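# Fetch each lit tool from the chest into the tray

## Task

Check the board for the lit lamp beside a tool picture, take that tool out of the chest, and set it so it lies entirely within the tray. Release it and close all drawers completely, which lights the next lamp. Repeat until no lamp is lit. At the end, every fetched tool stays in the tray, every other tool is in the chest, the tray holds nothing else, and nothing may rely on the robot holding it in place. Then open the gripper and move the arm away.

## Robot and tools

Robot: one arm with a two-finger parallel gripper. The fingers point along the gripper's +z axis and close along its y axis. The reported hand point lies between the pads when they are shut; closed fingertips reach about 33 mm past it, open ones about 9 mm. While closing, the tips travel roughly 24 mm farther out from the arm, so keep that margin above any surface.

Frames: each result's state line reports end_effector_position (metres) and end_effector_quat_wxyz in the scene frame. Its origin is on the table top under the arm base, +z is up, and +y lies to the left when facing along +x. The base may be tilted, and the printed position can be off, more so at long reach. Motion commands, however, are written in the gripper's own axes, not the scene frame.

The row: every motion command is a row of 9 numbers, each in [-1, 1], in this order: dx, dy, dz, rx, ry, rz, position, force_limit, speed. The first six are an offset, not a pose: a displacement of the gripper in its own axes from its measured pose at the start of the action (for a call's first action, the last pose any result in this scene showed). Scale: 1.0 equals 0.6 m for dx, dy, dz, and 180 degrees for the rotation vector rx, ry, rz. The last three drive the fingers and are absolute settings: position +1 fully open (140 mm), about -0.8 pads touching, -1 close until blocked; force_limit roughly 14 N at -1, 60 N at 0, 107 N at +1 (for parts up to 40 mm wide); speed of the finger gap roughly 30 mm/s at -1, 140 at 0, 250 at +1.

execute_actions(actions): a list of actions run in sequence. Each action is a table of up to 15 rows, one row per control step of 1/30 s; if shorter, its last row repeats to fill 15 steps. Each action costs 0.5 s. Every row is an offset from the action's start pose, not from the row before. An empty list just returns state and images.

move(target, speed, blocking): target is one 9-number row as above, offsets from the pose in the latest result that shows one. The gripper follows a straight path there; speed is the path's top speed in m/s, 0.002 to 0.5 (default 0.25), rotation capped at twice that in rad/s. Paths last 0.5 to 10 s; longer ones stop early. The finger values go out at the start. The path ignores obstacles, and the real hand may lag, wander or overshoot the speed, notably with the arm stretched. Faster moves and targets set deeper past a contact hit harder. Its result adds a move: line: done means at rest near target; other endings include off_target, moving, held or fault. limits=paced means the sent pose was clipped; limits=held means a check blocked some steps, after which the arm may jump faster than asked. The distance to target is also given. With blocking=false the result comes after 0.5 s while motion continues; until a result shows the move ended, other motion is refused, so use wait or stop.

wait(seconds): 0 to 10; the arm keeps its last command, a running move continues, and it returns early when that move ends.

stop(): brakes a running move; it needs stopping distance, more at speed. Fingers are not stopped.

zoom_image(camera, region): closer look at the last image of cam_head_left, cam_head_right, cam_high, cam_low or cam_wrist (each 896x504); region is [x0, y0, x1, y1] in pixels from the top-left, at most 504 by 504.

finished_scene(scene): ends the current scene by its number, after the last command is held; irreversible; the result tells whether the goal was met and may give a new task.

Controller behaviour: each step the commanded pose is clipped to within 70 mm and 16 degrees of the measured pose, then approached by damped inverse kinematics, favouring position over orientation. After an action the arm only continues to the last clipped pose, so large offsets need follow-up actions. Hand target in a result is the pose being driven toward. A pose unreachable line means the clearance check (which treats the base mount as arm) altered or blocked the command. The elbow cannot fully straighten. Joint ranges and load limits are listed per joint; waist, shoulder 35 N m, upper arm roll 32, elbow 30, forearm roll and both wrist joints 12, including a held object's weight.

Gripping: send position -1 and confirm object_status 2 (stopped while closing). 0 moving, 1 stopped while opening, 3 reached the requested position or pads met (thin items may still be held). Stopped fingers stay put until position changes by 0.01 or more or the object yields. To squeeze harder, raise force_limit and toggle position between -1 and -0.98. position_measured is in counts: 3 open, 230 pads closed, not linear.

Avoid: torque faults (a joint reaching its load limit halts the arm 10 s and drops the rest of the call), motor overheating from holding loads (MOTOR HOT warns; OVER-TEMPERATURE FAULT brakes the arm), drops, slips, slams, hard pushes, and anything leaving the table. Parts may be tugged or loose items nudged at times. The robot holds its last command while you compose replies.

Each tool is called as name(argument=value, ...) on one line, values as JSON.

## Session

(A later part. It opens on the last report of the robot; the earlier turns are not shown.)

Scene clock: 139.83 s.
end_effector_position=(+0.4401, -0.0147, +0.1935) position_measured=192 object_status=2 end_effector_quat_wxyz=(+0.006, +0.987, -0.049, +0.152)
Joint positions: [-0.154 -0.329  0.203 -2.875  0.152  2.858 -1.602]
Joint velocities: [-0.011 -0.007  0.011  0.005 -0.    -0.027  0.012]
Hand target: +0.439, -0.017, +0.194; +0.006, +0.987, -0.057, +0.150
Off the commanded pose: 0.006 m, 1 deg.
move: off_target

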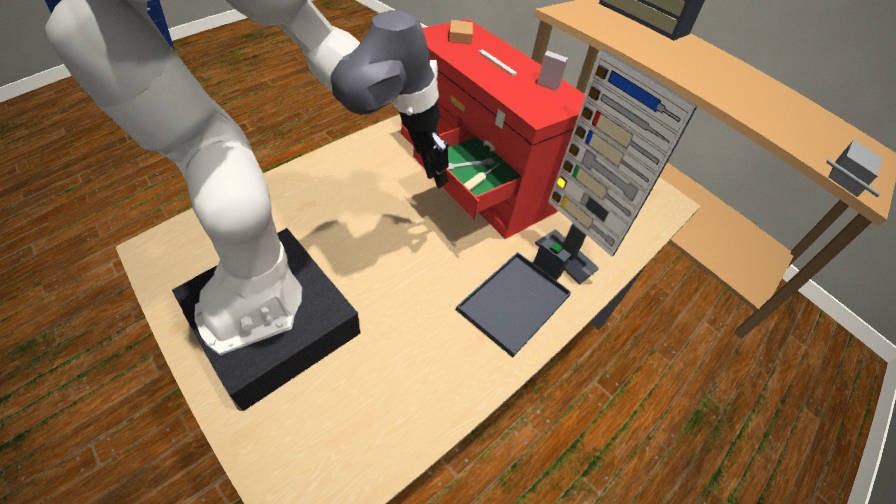

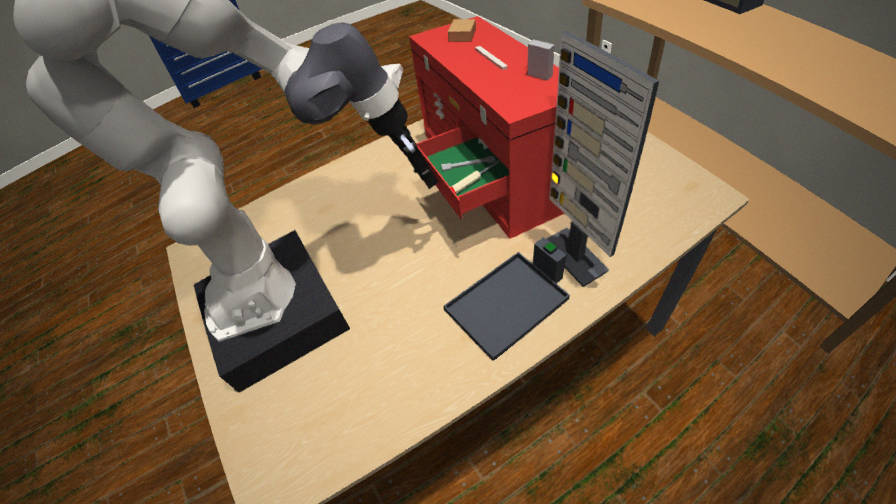

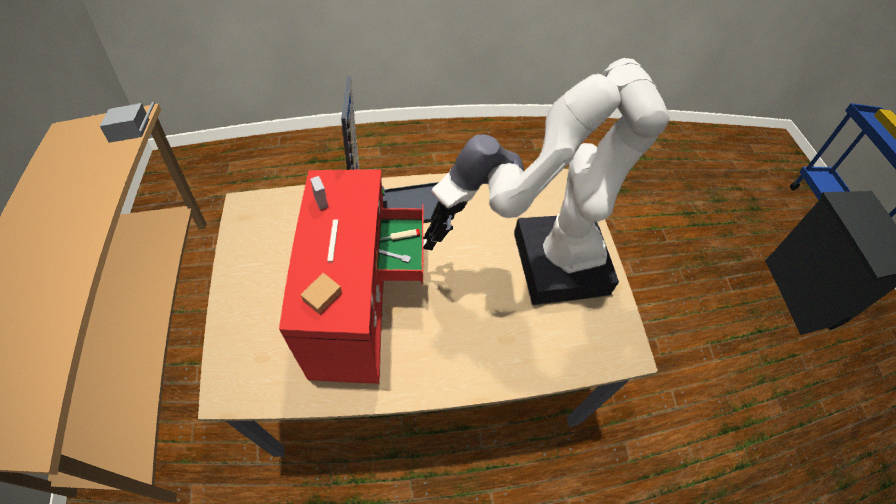

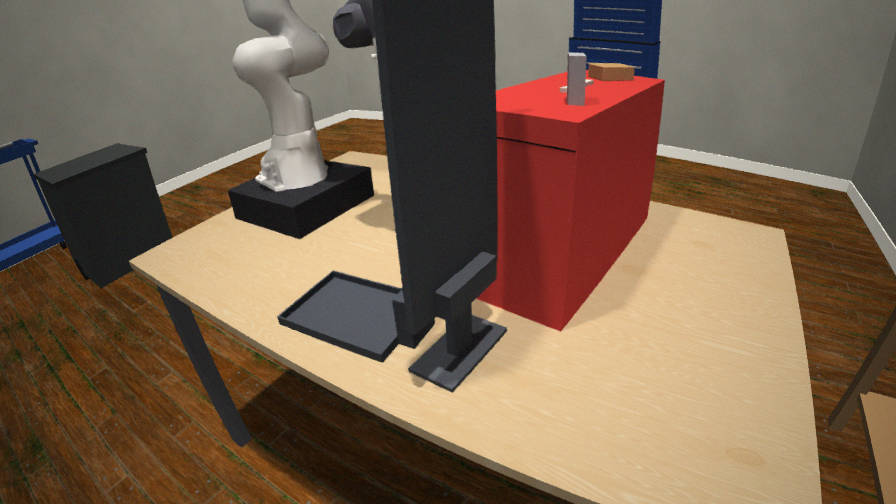

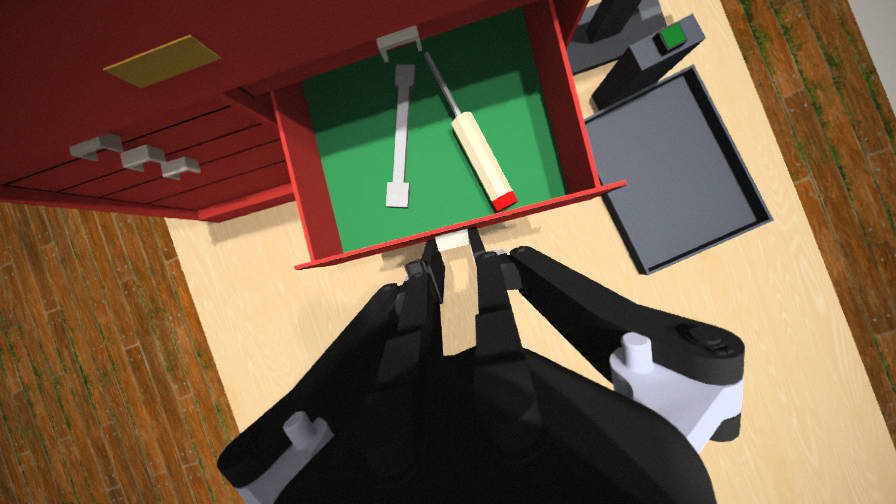

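move(target=[0.2032,0.0122,0.0815,-0.0053,0.1549,0.003,-1,-0.4,-0.3], speed=0.11)

zoom_image(camera="cam_wrist", region=[260, 130, 660, 330])

Scene clock: 149.10 s.
end_effector_position=(+0.5663, -0.0340, +0.1829) position_measured=192 object_status=2 end_effector_quat_wxyz=(+0.025, +0.922, -0.055, +0.382)
Joint positions: [-0.23   0.202  0.299 -2.795  0.235  3.791 -1.697]
Joint velocities: [ 0.011  0.015 -0.006 -0.003  0.003  0.032 -0.011]
Hand target: +0.567, -0.037, +0.183; +0.029, +0.921, -0.053, +0.384
Off the commanded pose: 0.004 m, 0 deg.
move: off_target

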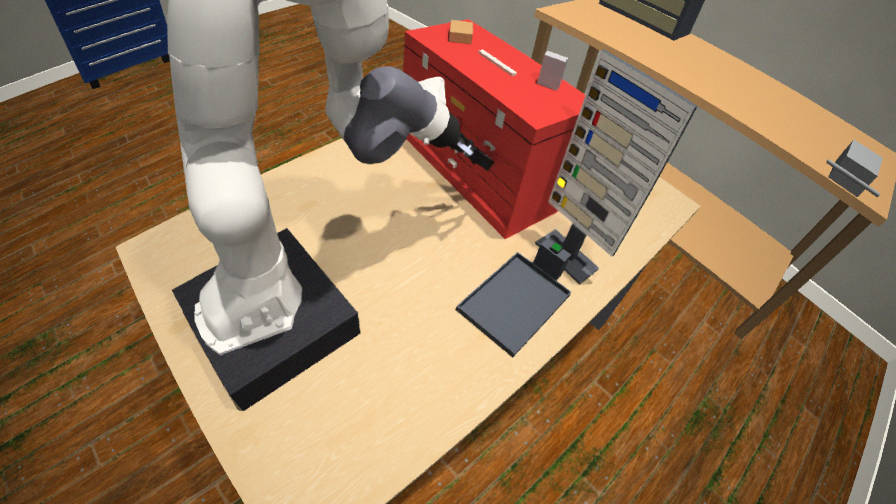

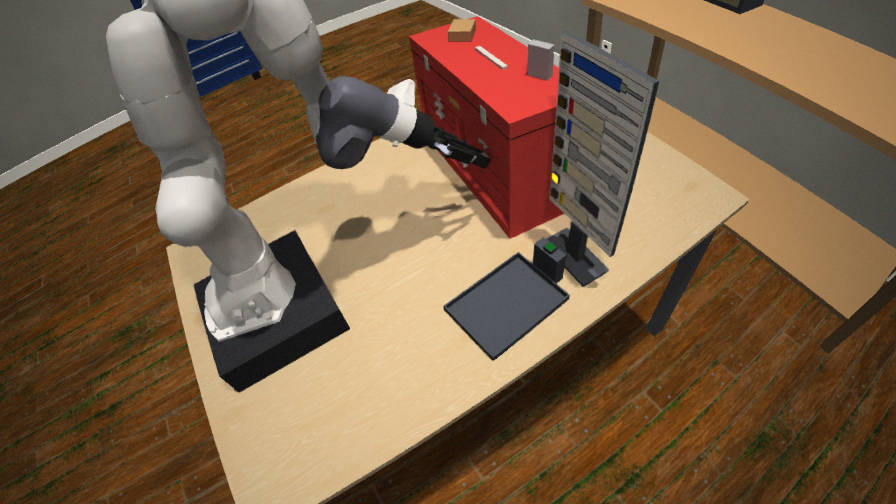

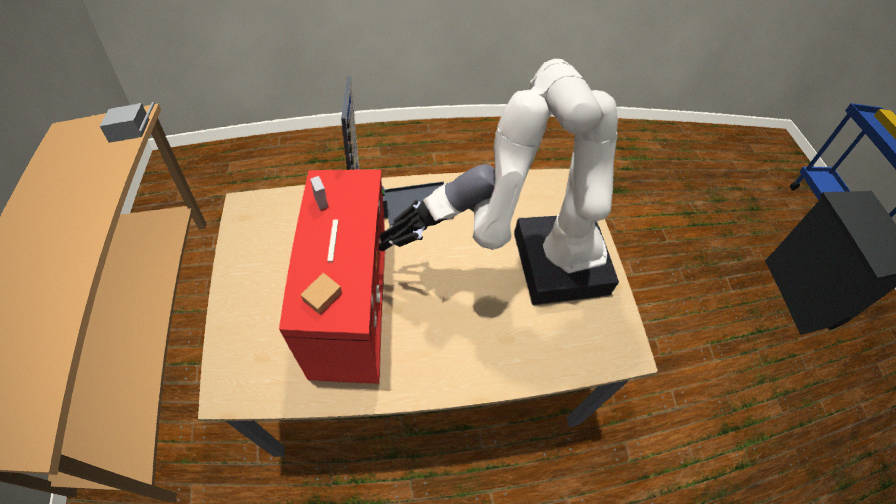

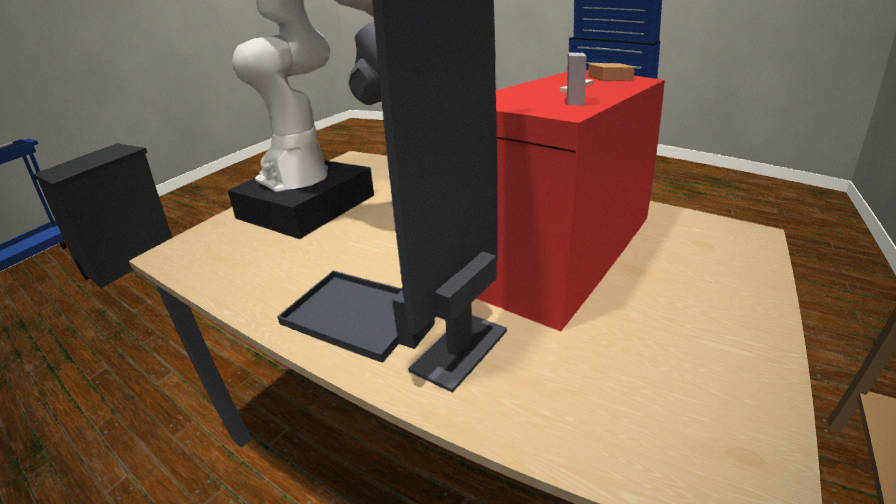

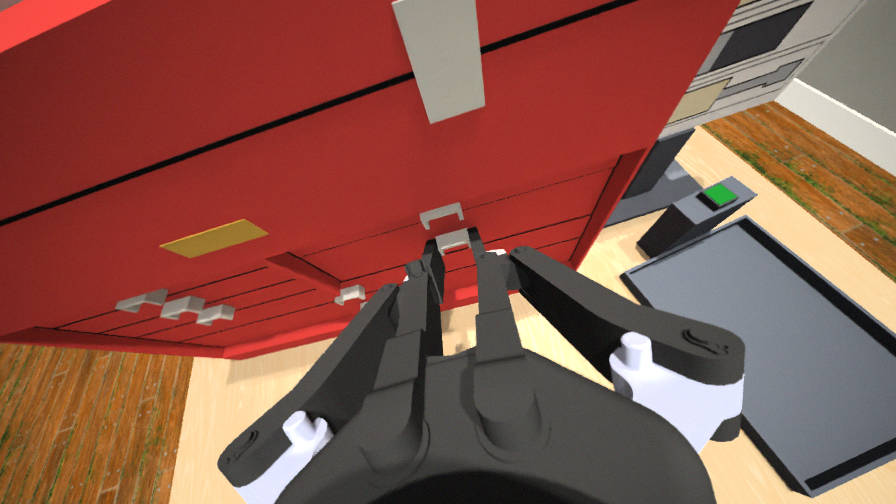

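Region (260, 130, 660, 330) of cam_wrist's 896x504 image, scaled by 1.260, with more detail than that image has.

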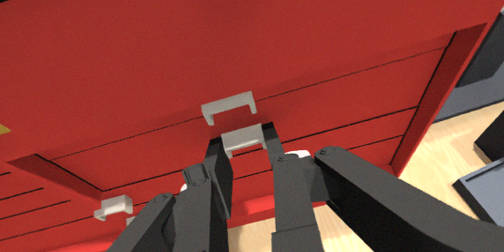

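move(target=[0.0437,0,-0.053,0,0,0,-0.3,-0.4,0.5], speed=0.08)

zoom_image(camera="cam_wrist", region=[360, 150, 560, 300])

zoom_image(camera="cam_head_right", region=[430, 110, 520, 180])

Scene clock: 155.93 s.
end_effector_position=(+0.5638, -0.0319, +0.2245) position_measured=167 object_status=3 end_effector_quat_wxyz=(+0.025, +0.922, -0.052, +0.384)
Joint positions: [-0.231  0.029  0.303 -2.83   0.223  3.657 -1.669]
Joint velocities: [ 0.001 -0.001 -0.     0.001 -0.007 -0.011  0.016]
Hand target: +0.563, -0.033, +0.224; +0.024, +0.922, -0.056, +0.383
Off the commanded pose: 0.002 m, 0 deg.
move: done

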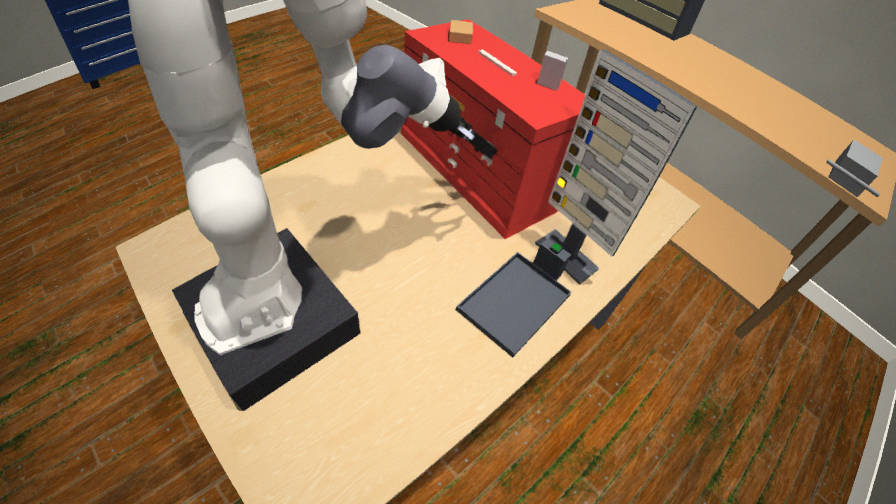

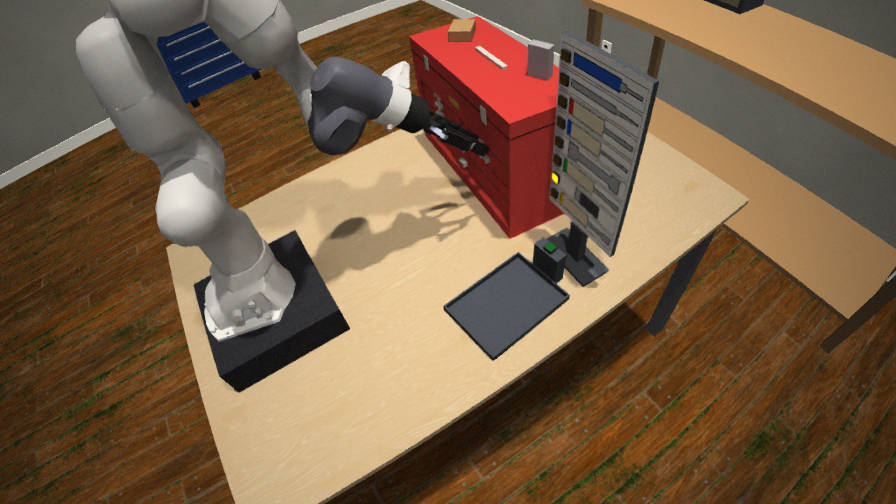

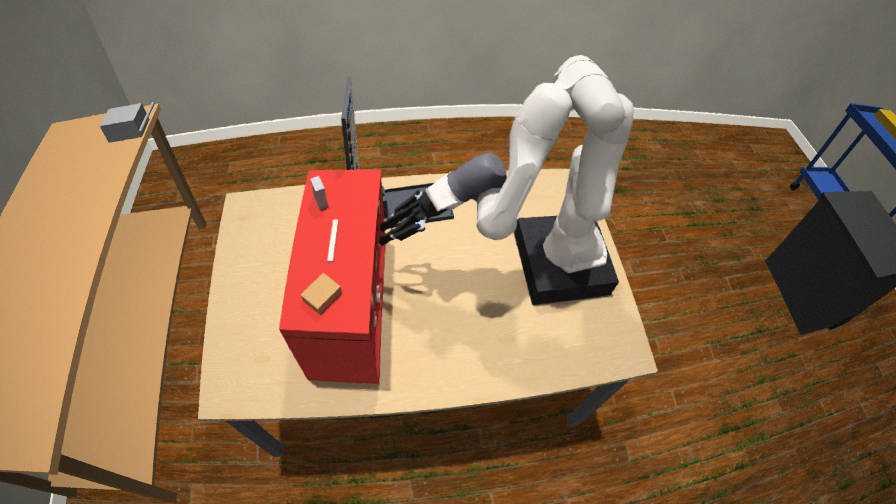

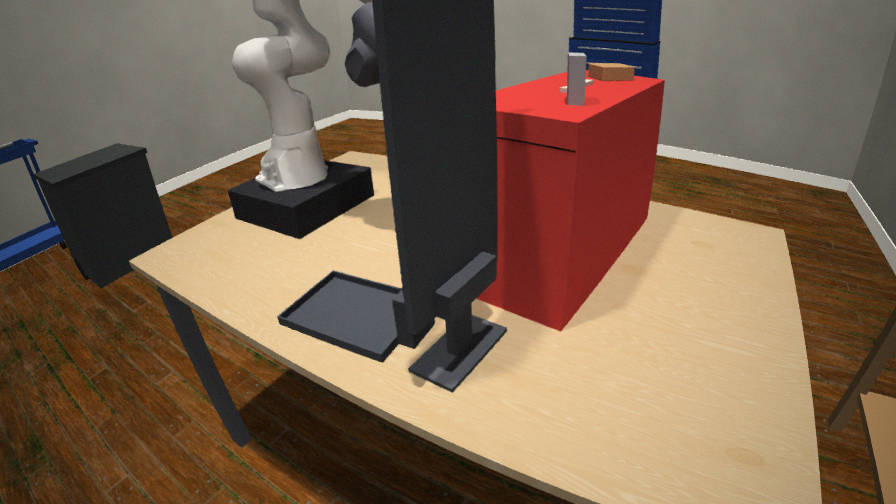

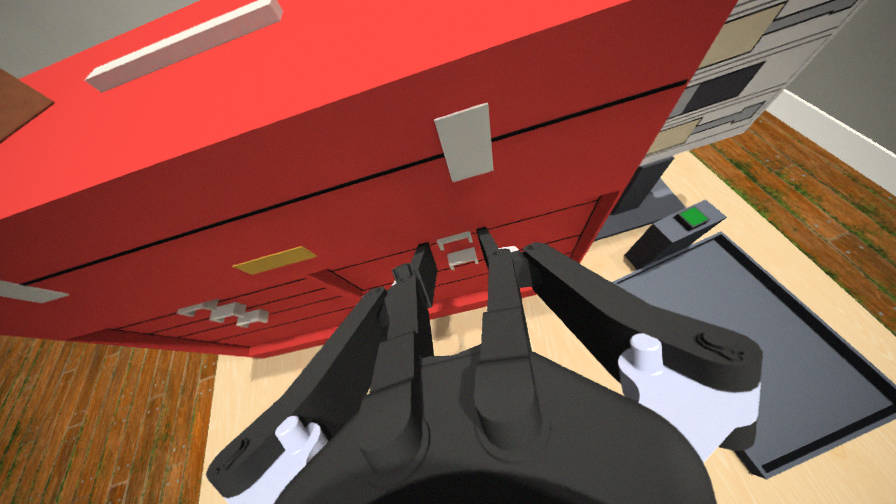

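Region (360, 150, 560, 300) of cam_wrist's 896x504 image, scaled by 2.520, with more detail than that image has; it fills the top 378 rows of this view, and the rest is white.

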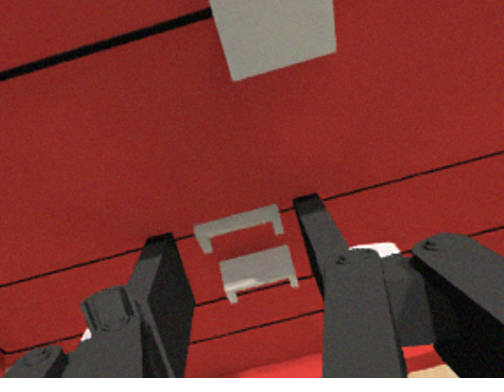

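Region (430, 110, 520, 180) of cam_head_right's 896x504 image, scaled by 5.600, with more detail than that image has.

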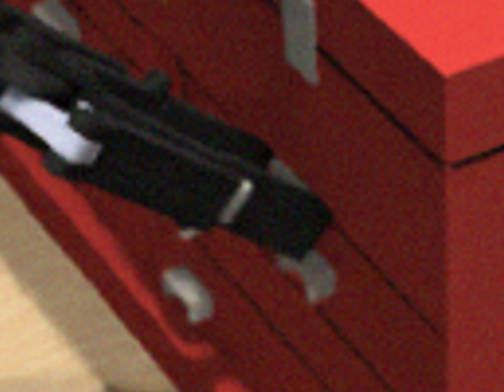

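execute_actions(actions=[[[0.002,0.001,0.002,0,0,0,-0.3,-0.4,0],[0.004,0.002,0.004,0,0,0,-0.3,-0.4,0],[0.0055,0.003,0.0055,0,0,0,-0.3,-0.4,0],[0.0055,0.003,0.0055,0,0,0,-0.3,-0.4,0],[0.0055,0.003,0.0055,0,0,0,-0.3,-0.4,0],[0.0055,0.003,0.0055,0,0,0,-0.3,-0.4,0],[0.0055,0.003,0.0055,0,0,0,-0.3,-0.4,0],[0.0055,0.003,0.0055,0,0,0,-1,-0.4,-0.3]]])

wait(seconds=0.4)

zoom_image(camera="cam_wrist", region=[360, 150, 560, 300])

Scene clock: 162.20 s.
end_effector_position=(+0.5674, -0.0338, +0.2244) position_measured=191 object_status=0 end_effector_quat_wxyz=(+0.024, +0.921, -0.054, +0.384)
Joint positions: [-0.233  0.037  0.299 -2.819  0.219  3.654 -1.666]
Joint velocities: [-0.    -0.     0.     0.    -0.     0.     0.001]
Hand target: +0.568, -0.034, +0.224; +0.025, +0.922, -0.052, +0.384
Off the commanded pose: 0.001 m, 0 deg.

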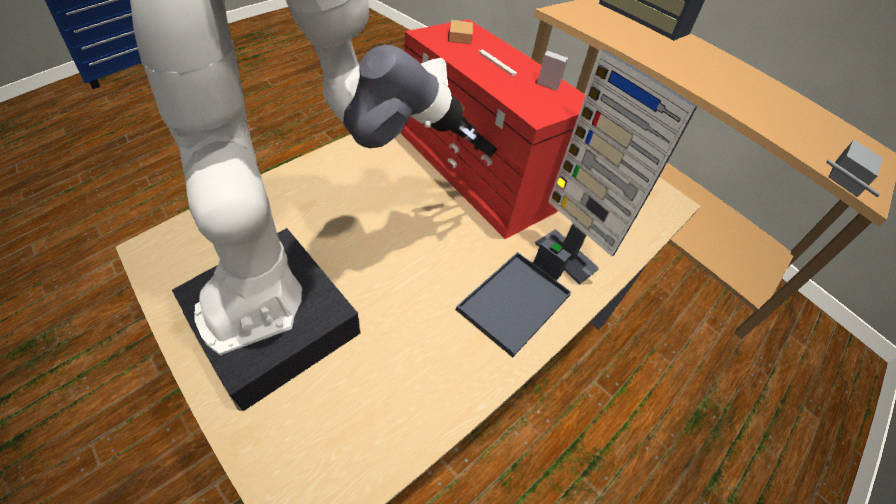

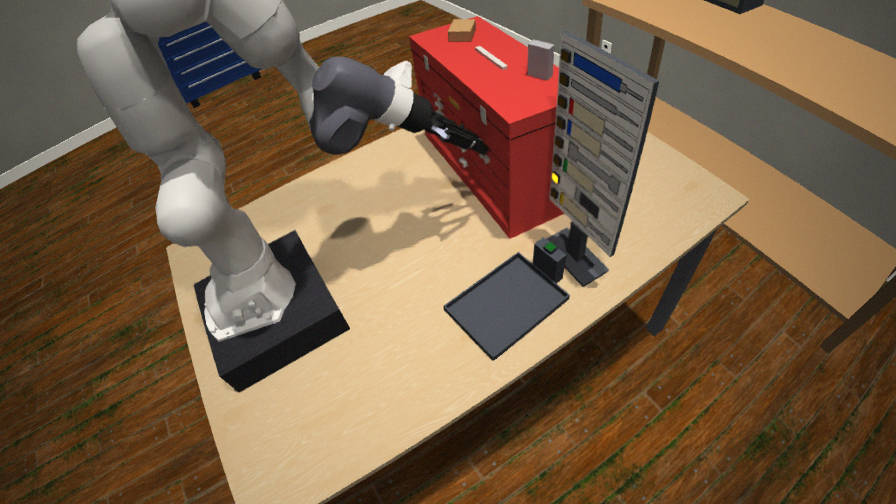

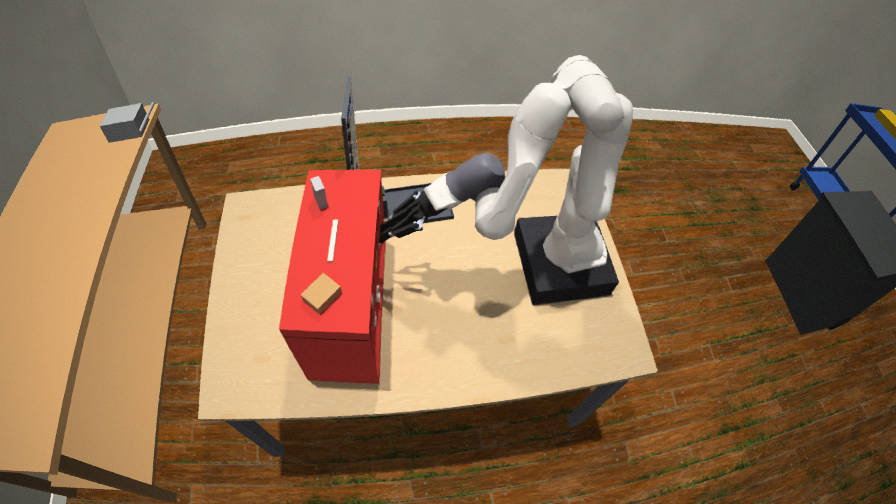

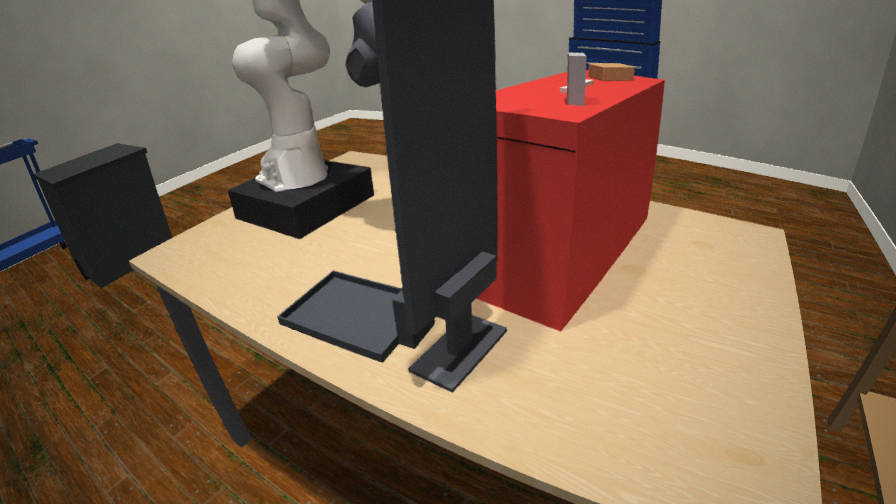

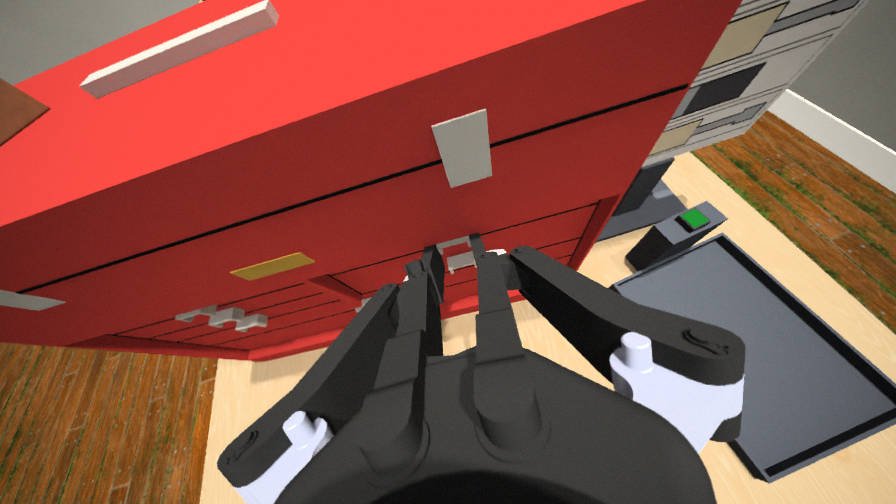

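Scene clock: 162.60 s.
end_effector_position=(+0.5674, -0.0338, +0.2244) position_measured=191 object_status=2 end_effector_quat_wxyz=(+0.024, +0.921, -0.054, +0.384)
Joint positions: [-0.233  0.037  0.299 -2.819  0.219  3.654 -1.666]
Joint velocities: [-0.    -0.001  0.002 -0.001 -0.001 -0.001  0.001]
Hand target: +0.568, -0.034, +0.224; +0.025, +0.922, -0.052, +0.384
Off the commanded pose: 0.001 m, 0 deg.
wait: 0.40 s; at rest by 0.17 s

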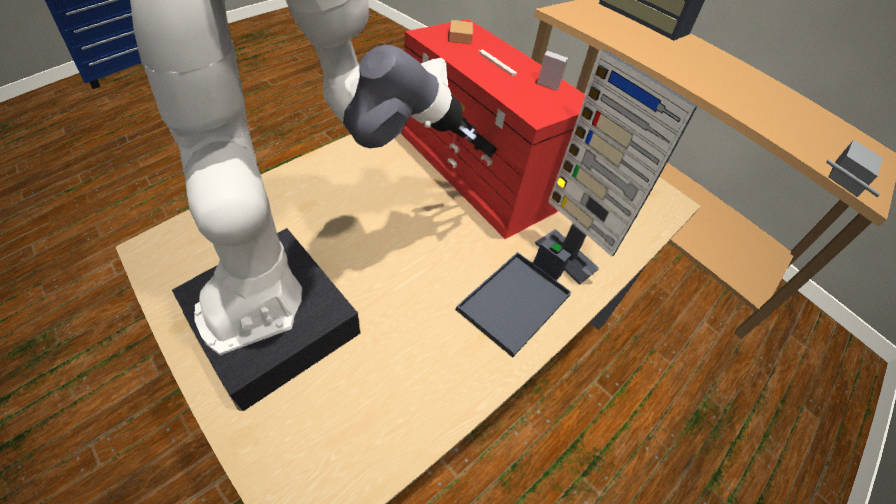

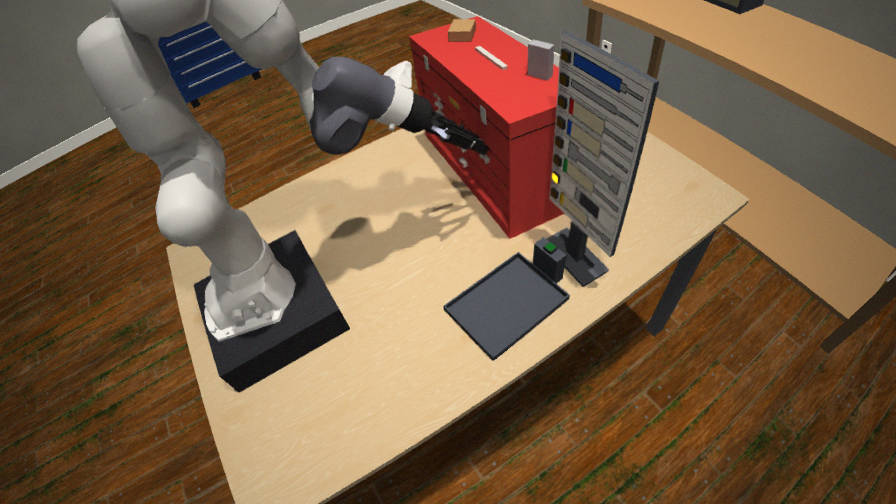

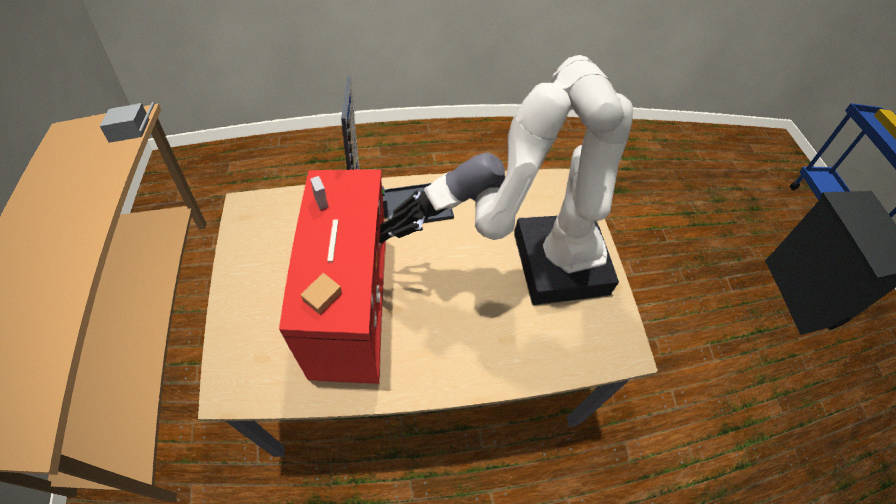

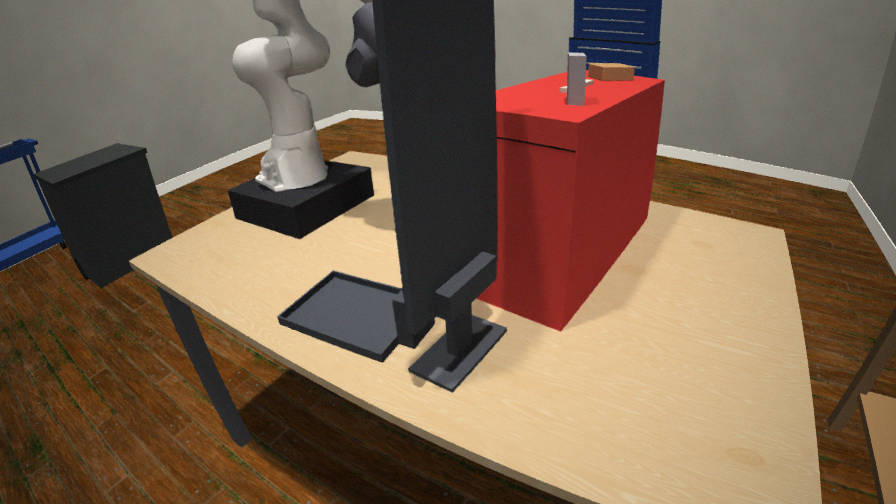

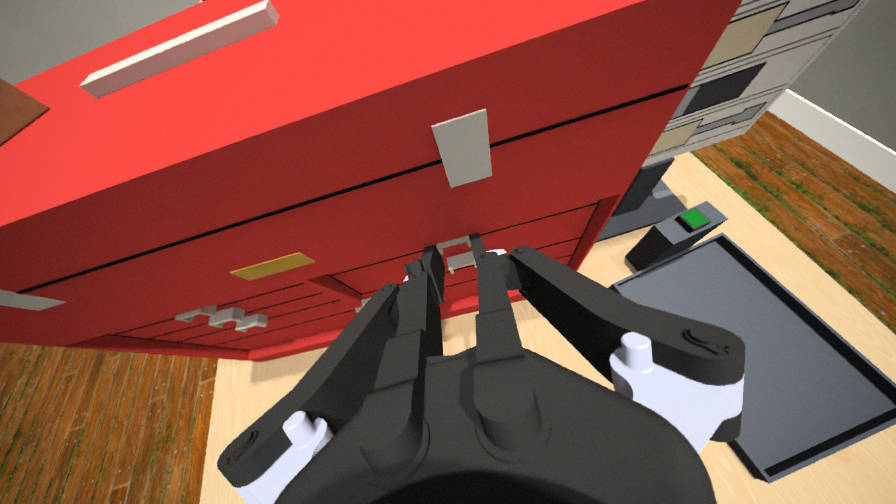

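Region (360, 150, 560, 300) of cam_wrist's 896x504 image, scaled by 2.520, with more detail than that image has; it fills the top 378 rows of this view, and the rest is white.

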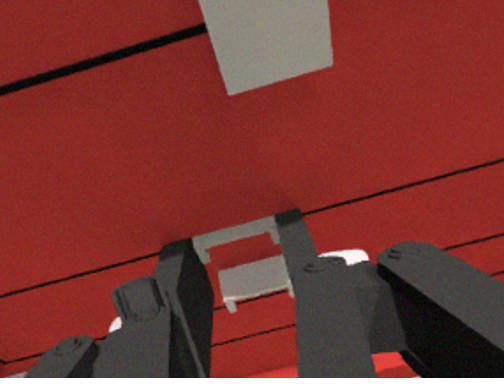

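move(target=[-0.1402,-0.006,-0.1677,0,-0.1556,0,-1,-0.4,-0.3], speed=0.12)

Scene clock: 167.80 s.
end_effector_position=(+0.4413, -0.0141, +0.2350) position_measured=191 object_status=2 end_effector_quat_wxyz=(+0.007, +0.987, -0.058, +0.152)
Joint positions: [-0.215 -0.452  0.269 -2.836  0.212  2.699 -1.625]
Joint velocities: [-0.003 -0.004 -0.     0.004 -0.001 -0.025  0.001]
Hand target: +0.441, -0.013, +0.236; +0.007, +0.987, -0.057, +0.150
Off the commanded pose: 0.003 m, 1 deg.
move: done

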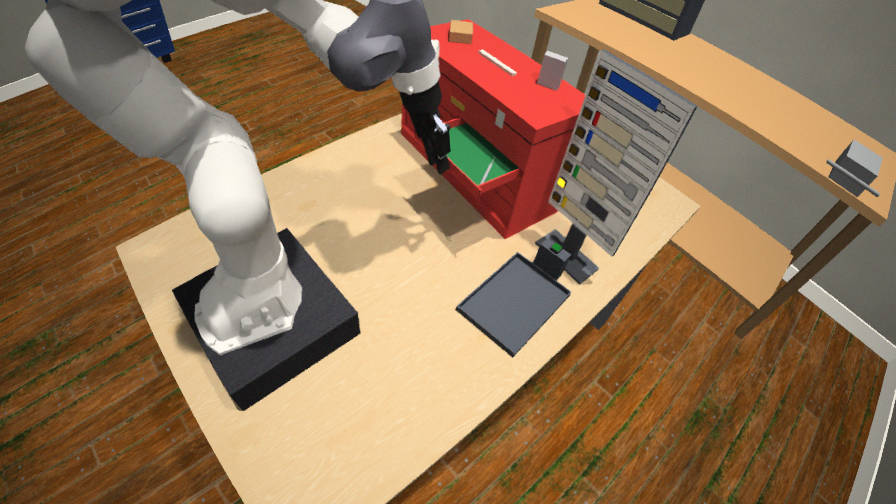

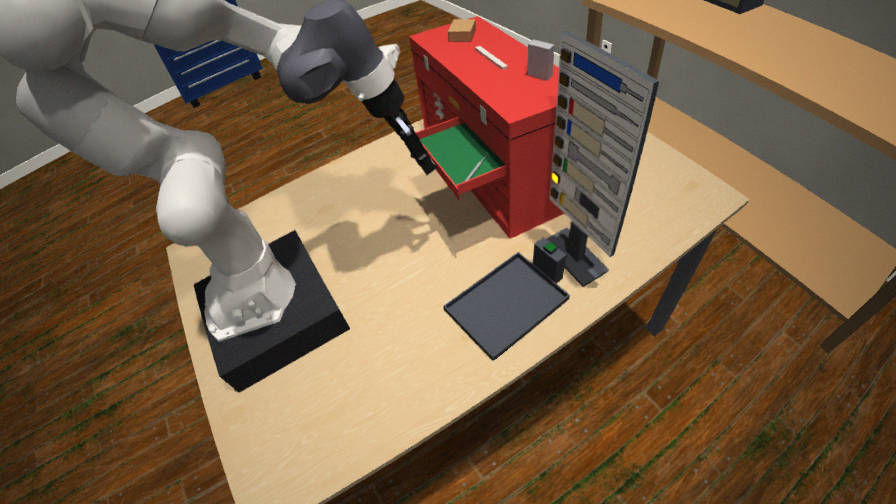

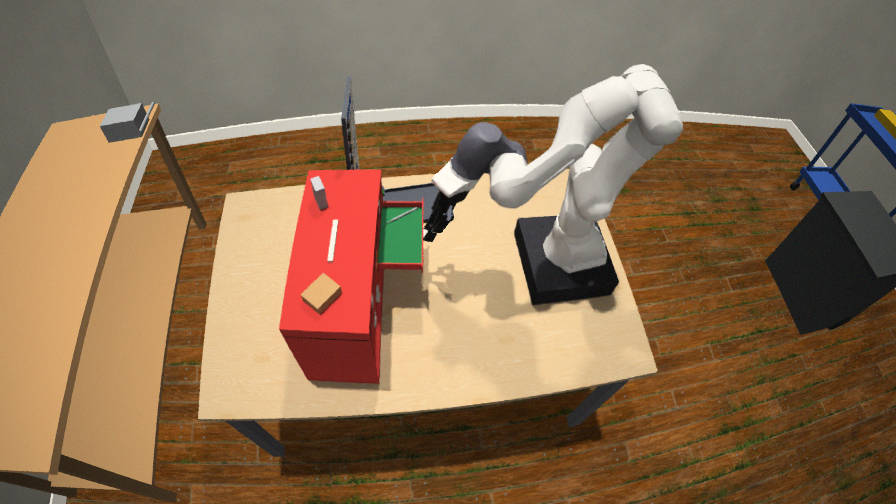

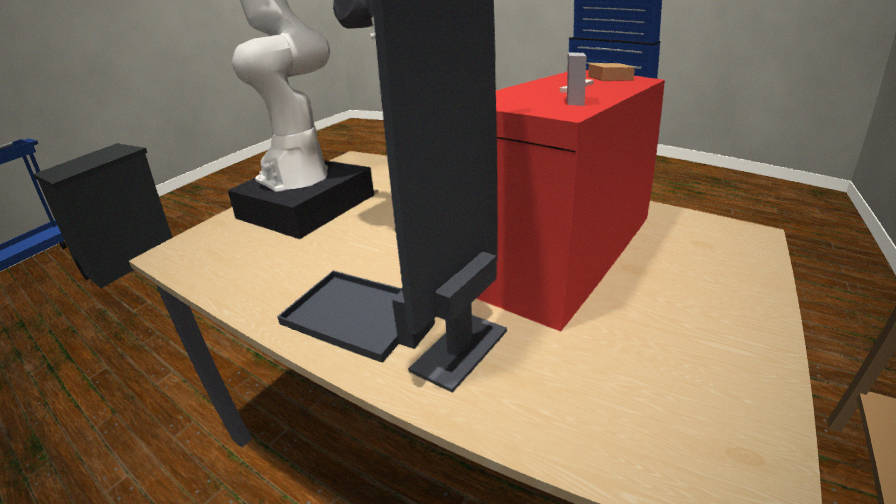

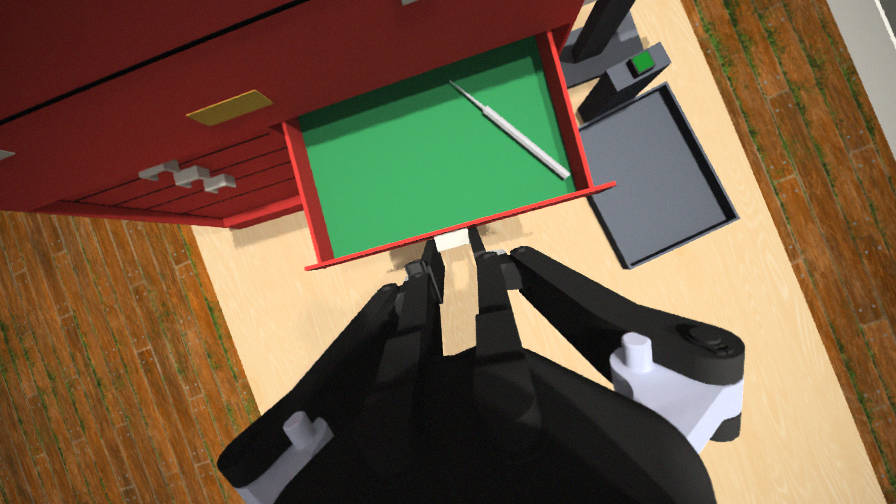

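move(target=[0.2023,0.0085,0.0823,-0.002,0.1543,-0.0007,-1,-0.4,-0.3], speed=0.12)

zoom_image(camera="cam_wrist", region=[300, 150, 640, 330])

Scene clock: 175.53 s.
end_effector_position=(+0.5676, -0.0338, +0.2245) position_measured=191 object_status=2 end_effector_quat_wxyz=(+0.024, +0.922, -0.057, +0.382)
Joint positions: [-0.237  0.035  0.304 -2.817  0.226  3.646 -1.667]
Joint velocities: [ 0.009  0.014  0.001 -0.005  0.018  0.038 -0.022]
Hand target: +0.568, -0.037, +0.224; +0.027, +0.921, -0.054, +0.384
Off the commanded pose: 0.003 m, 0 deg.
move: done

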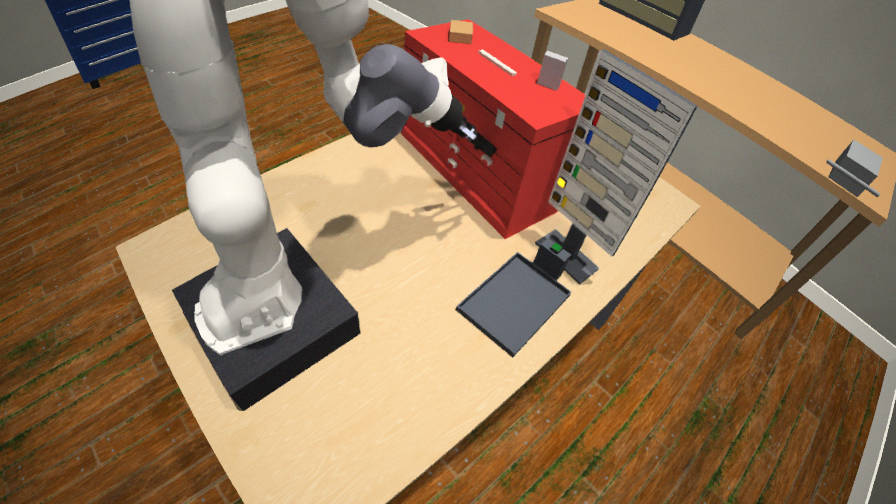

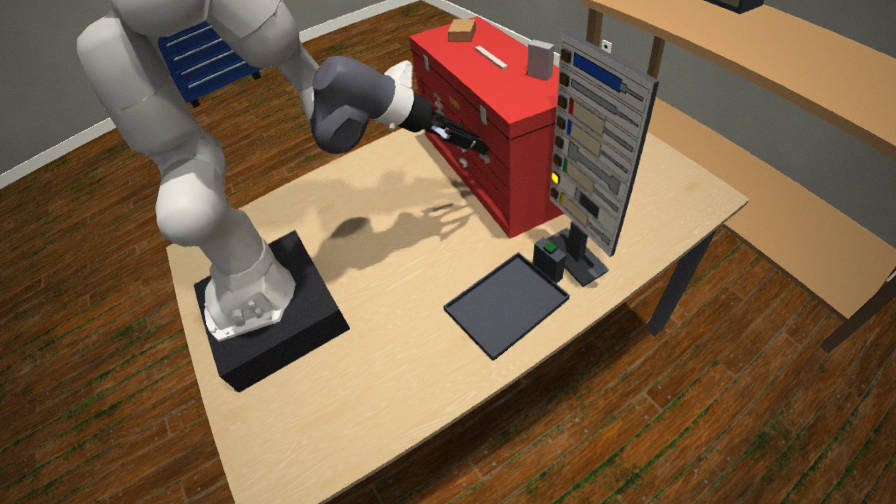

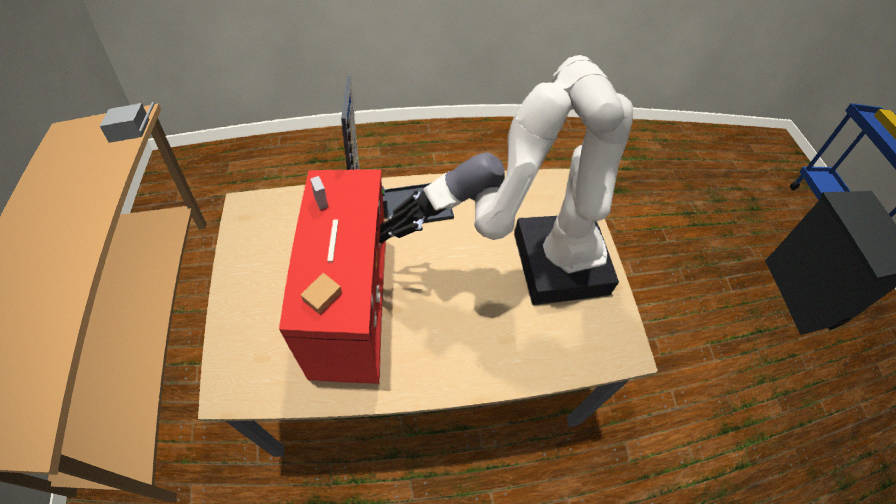

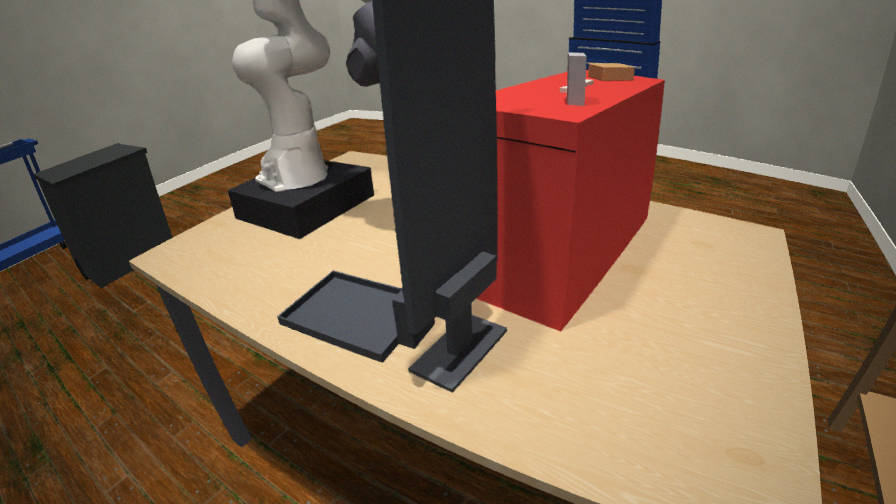

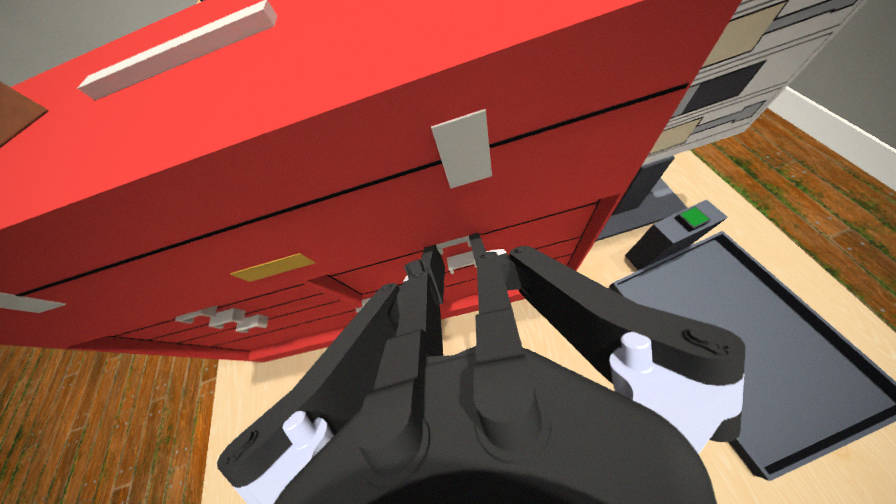

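Region (300, 150, 640, 330) of cam_wrist's 896x504 image, scaled by 1.482, with more detail than that image has; it fills the top 267 rows of this view, and the rest is white.

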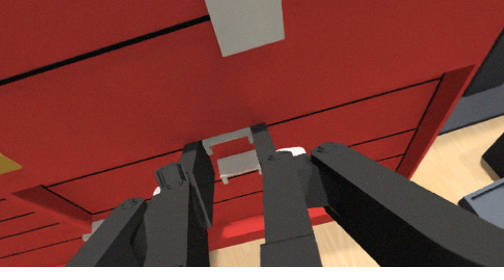

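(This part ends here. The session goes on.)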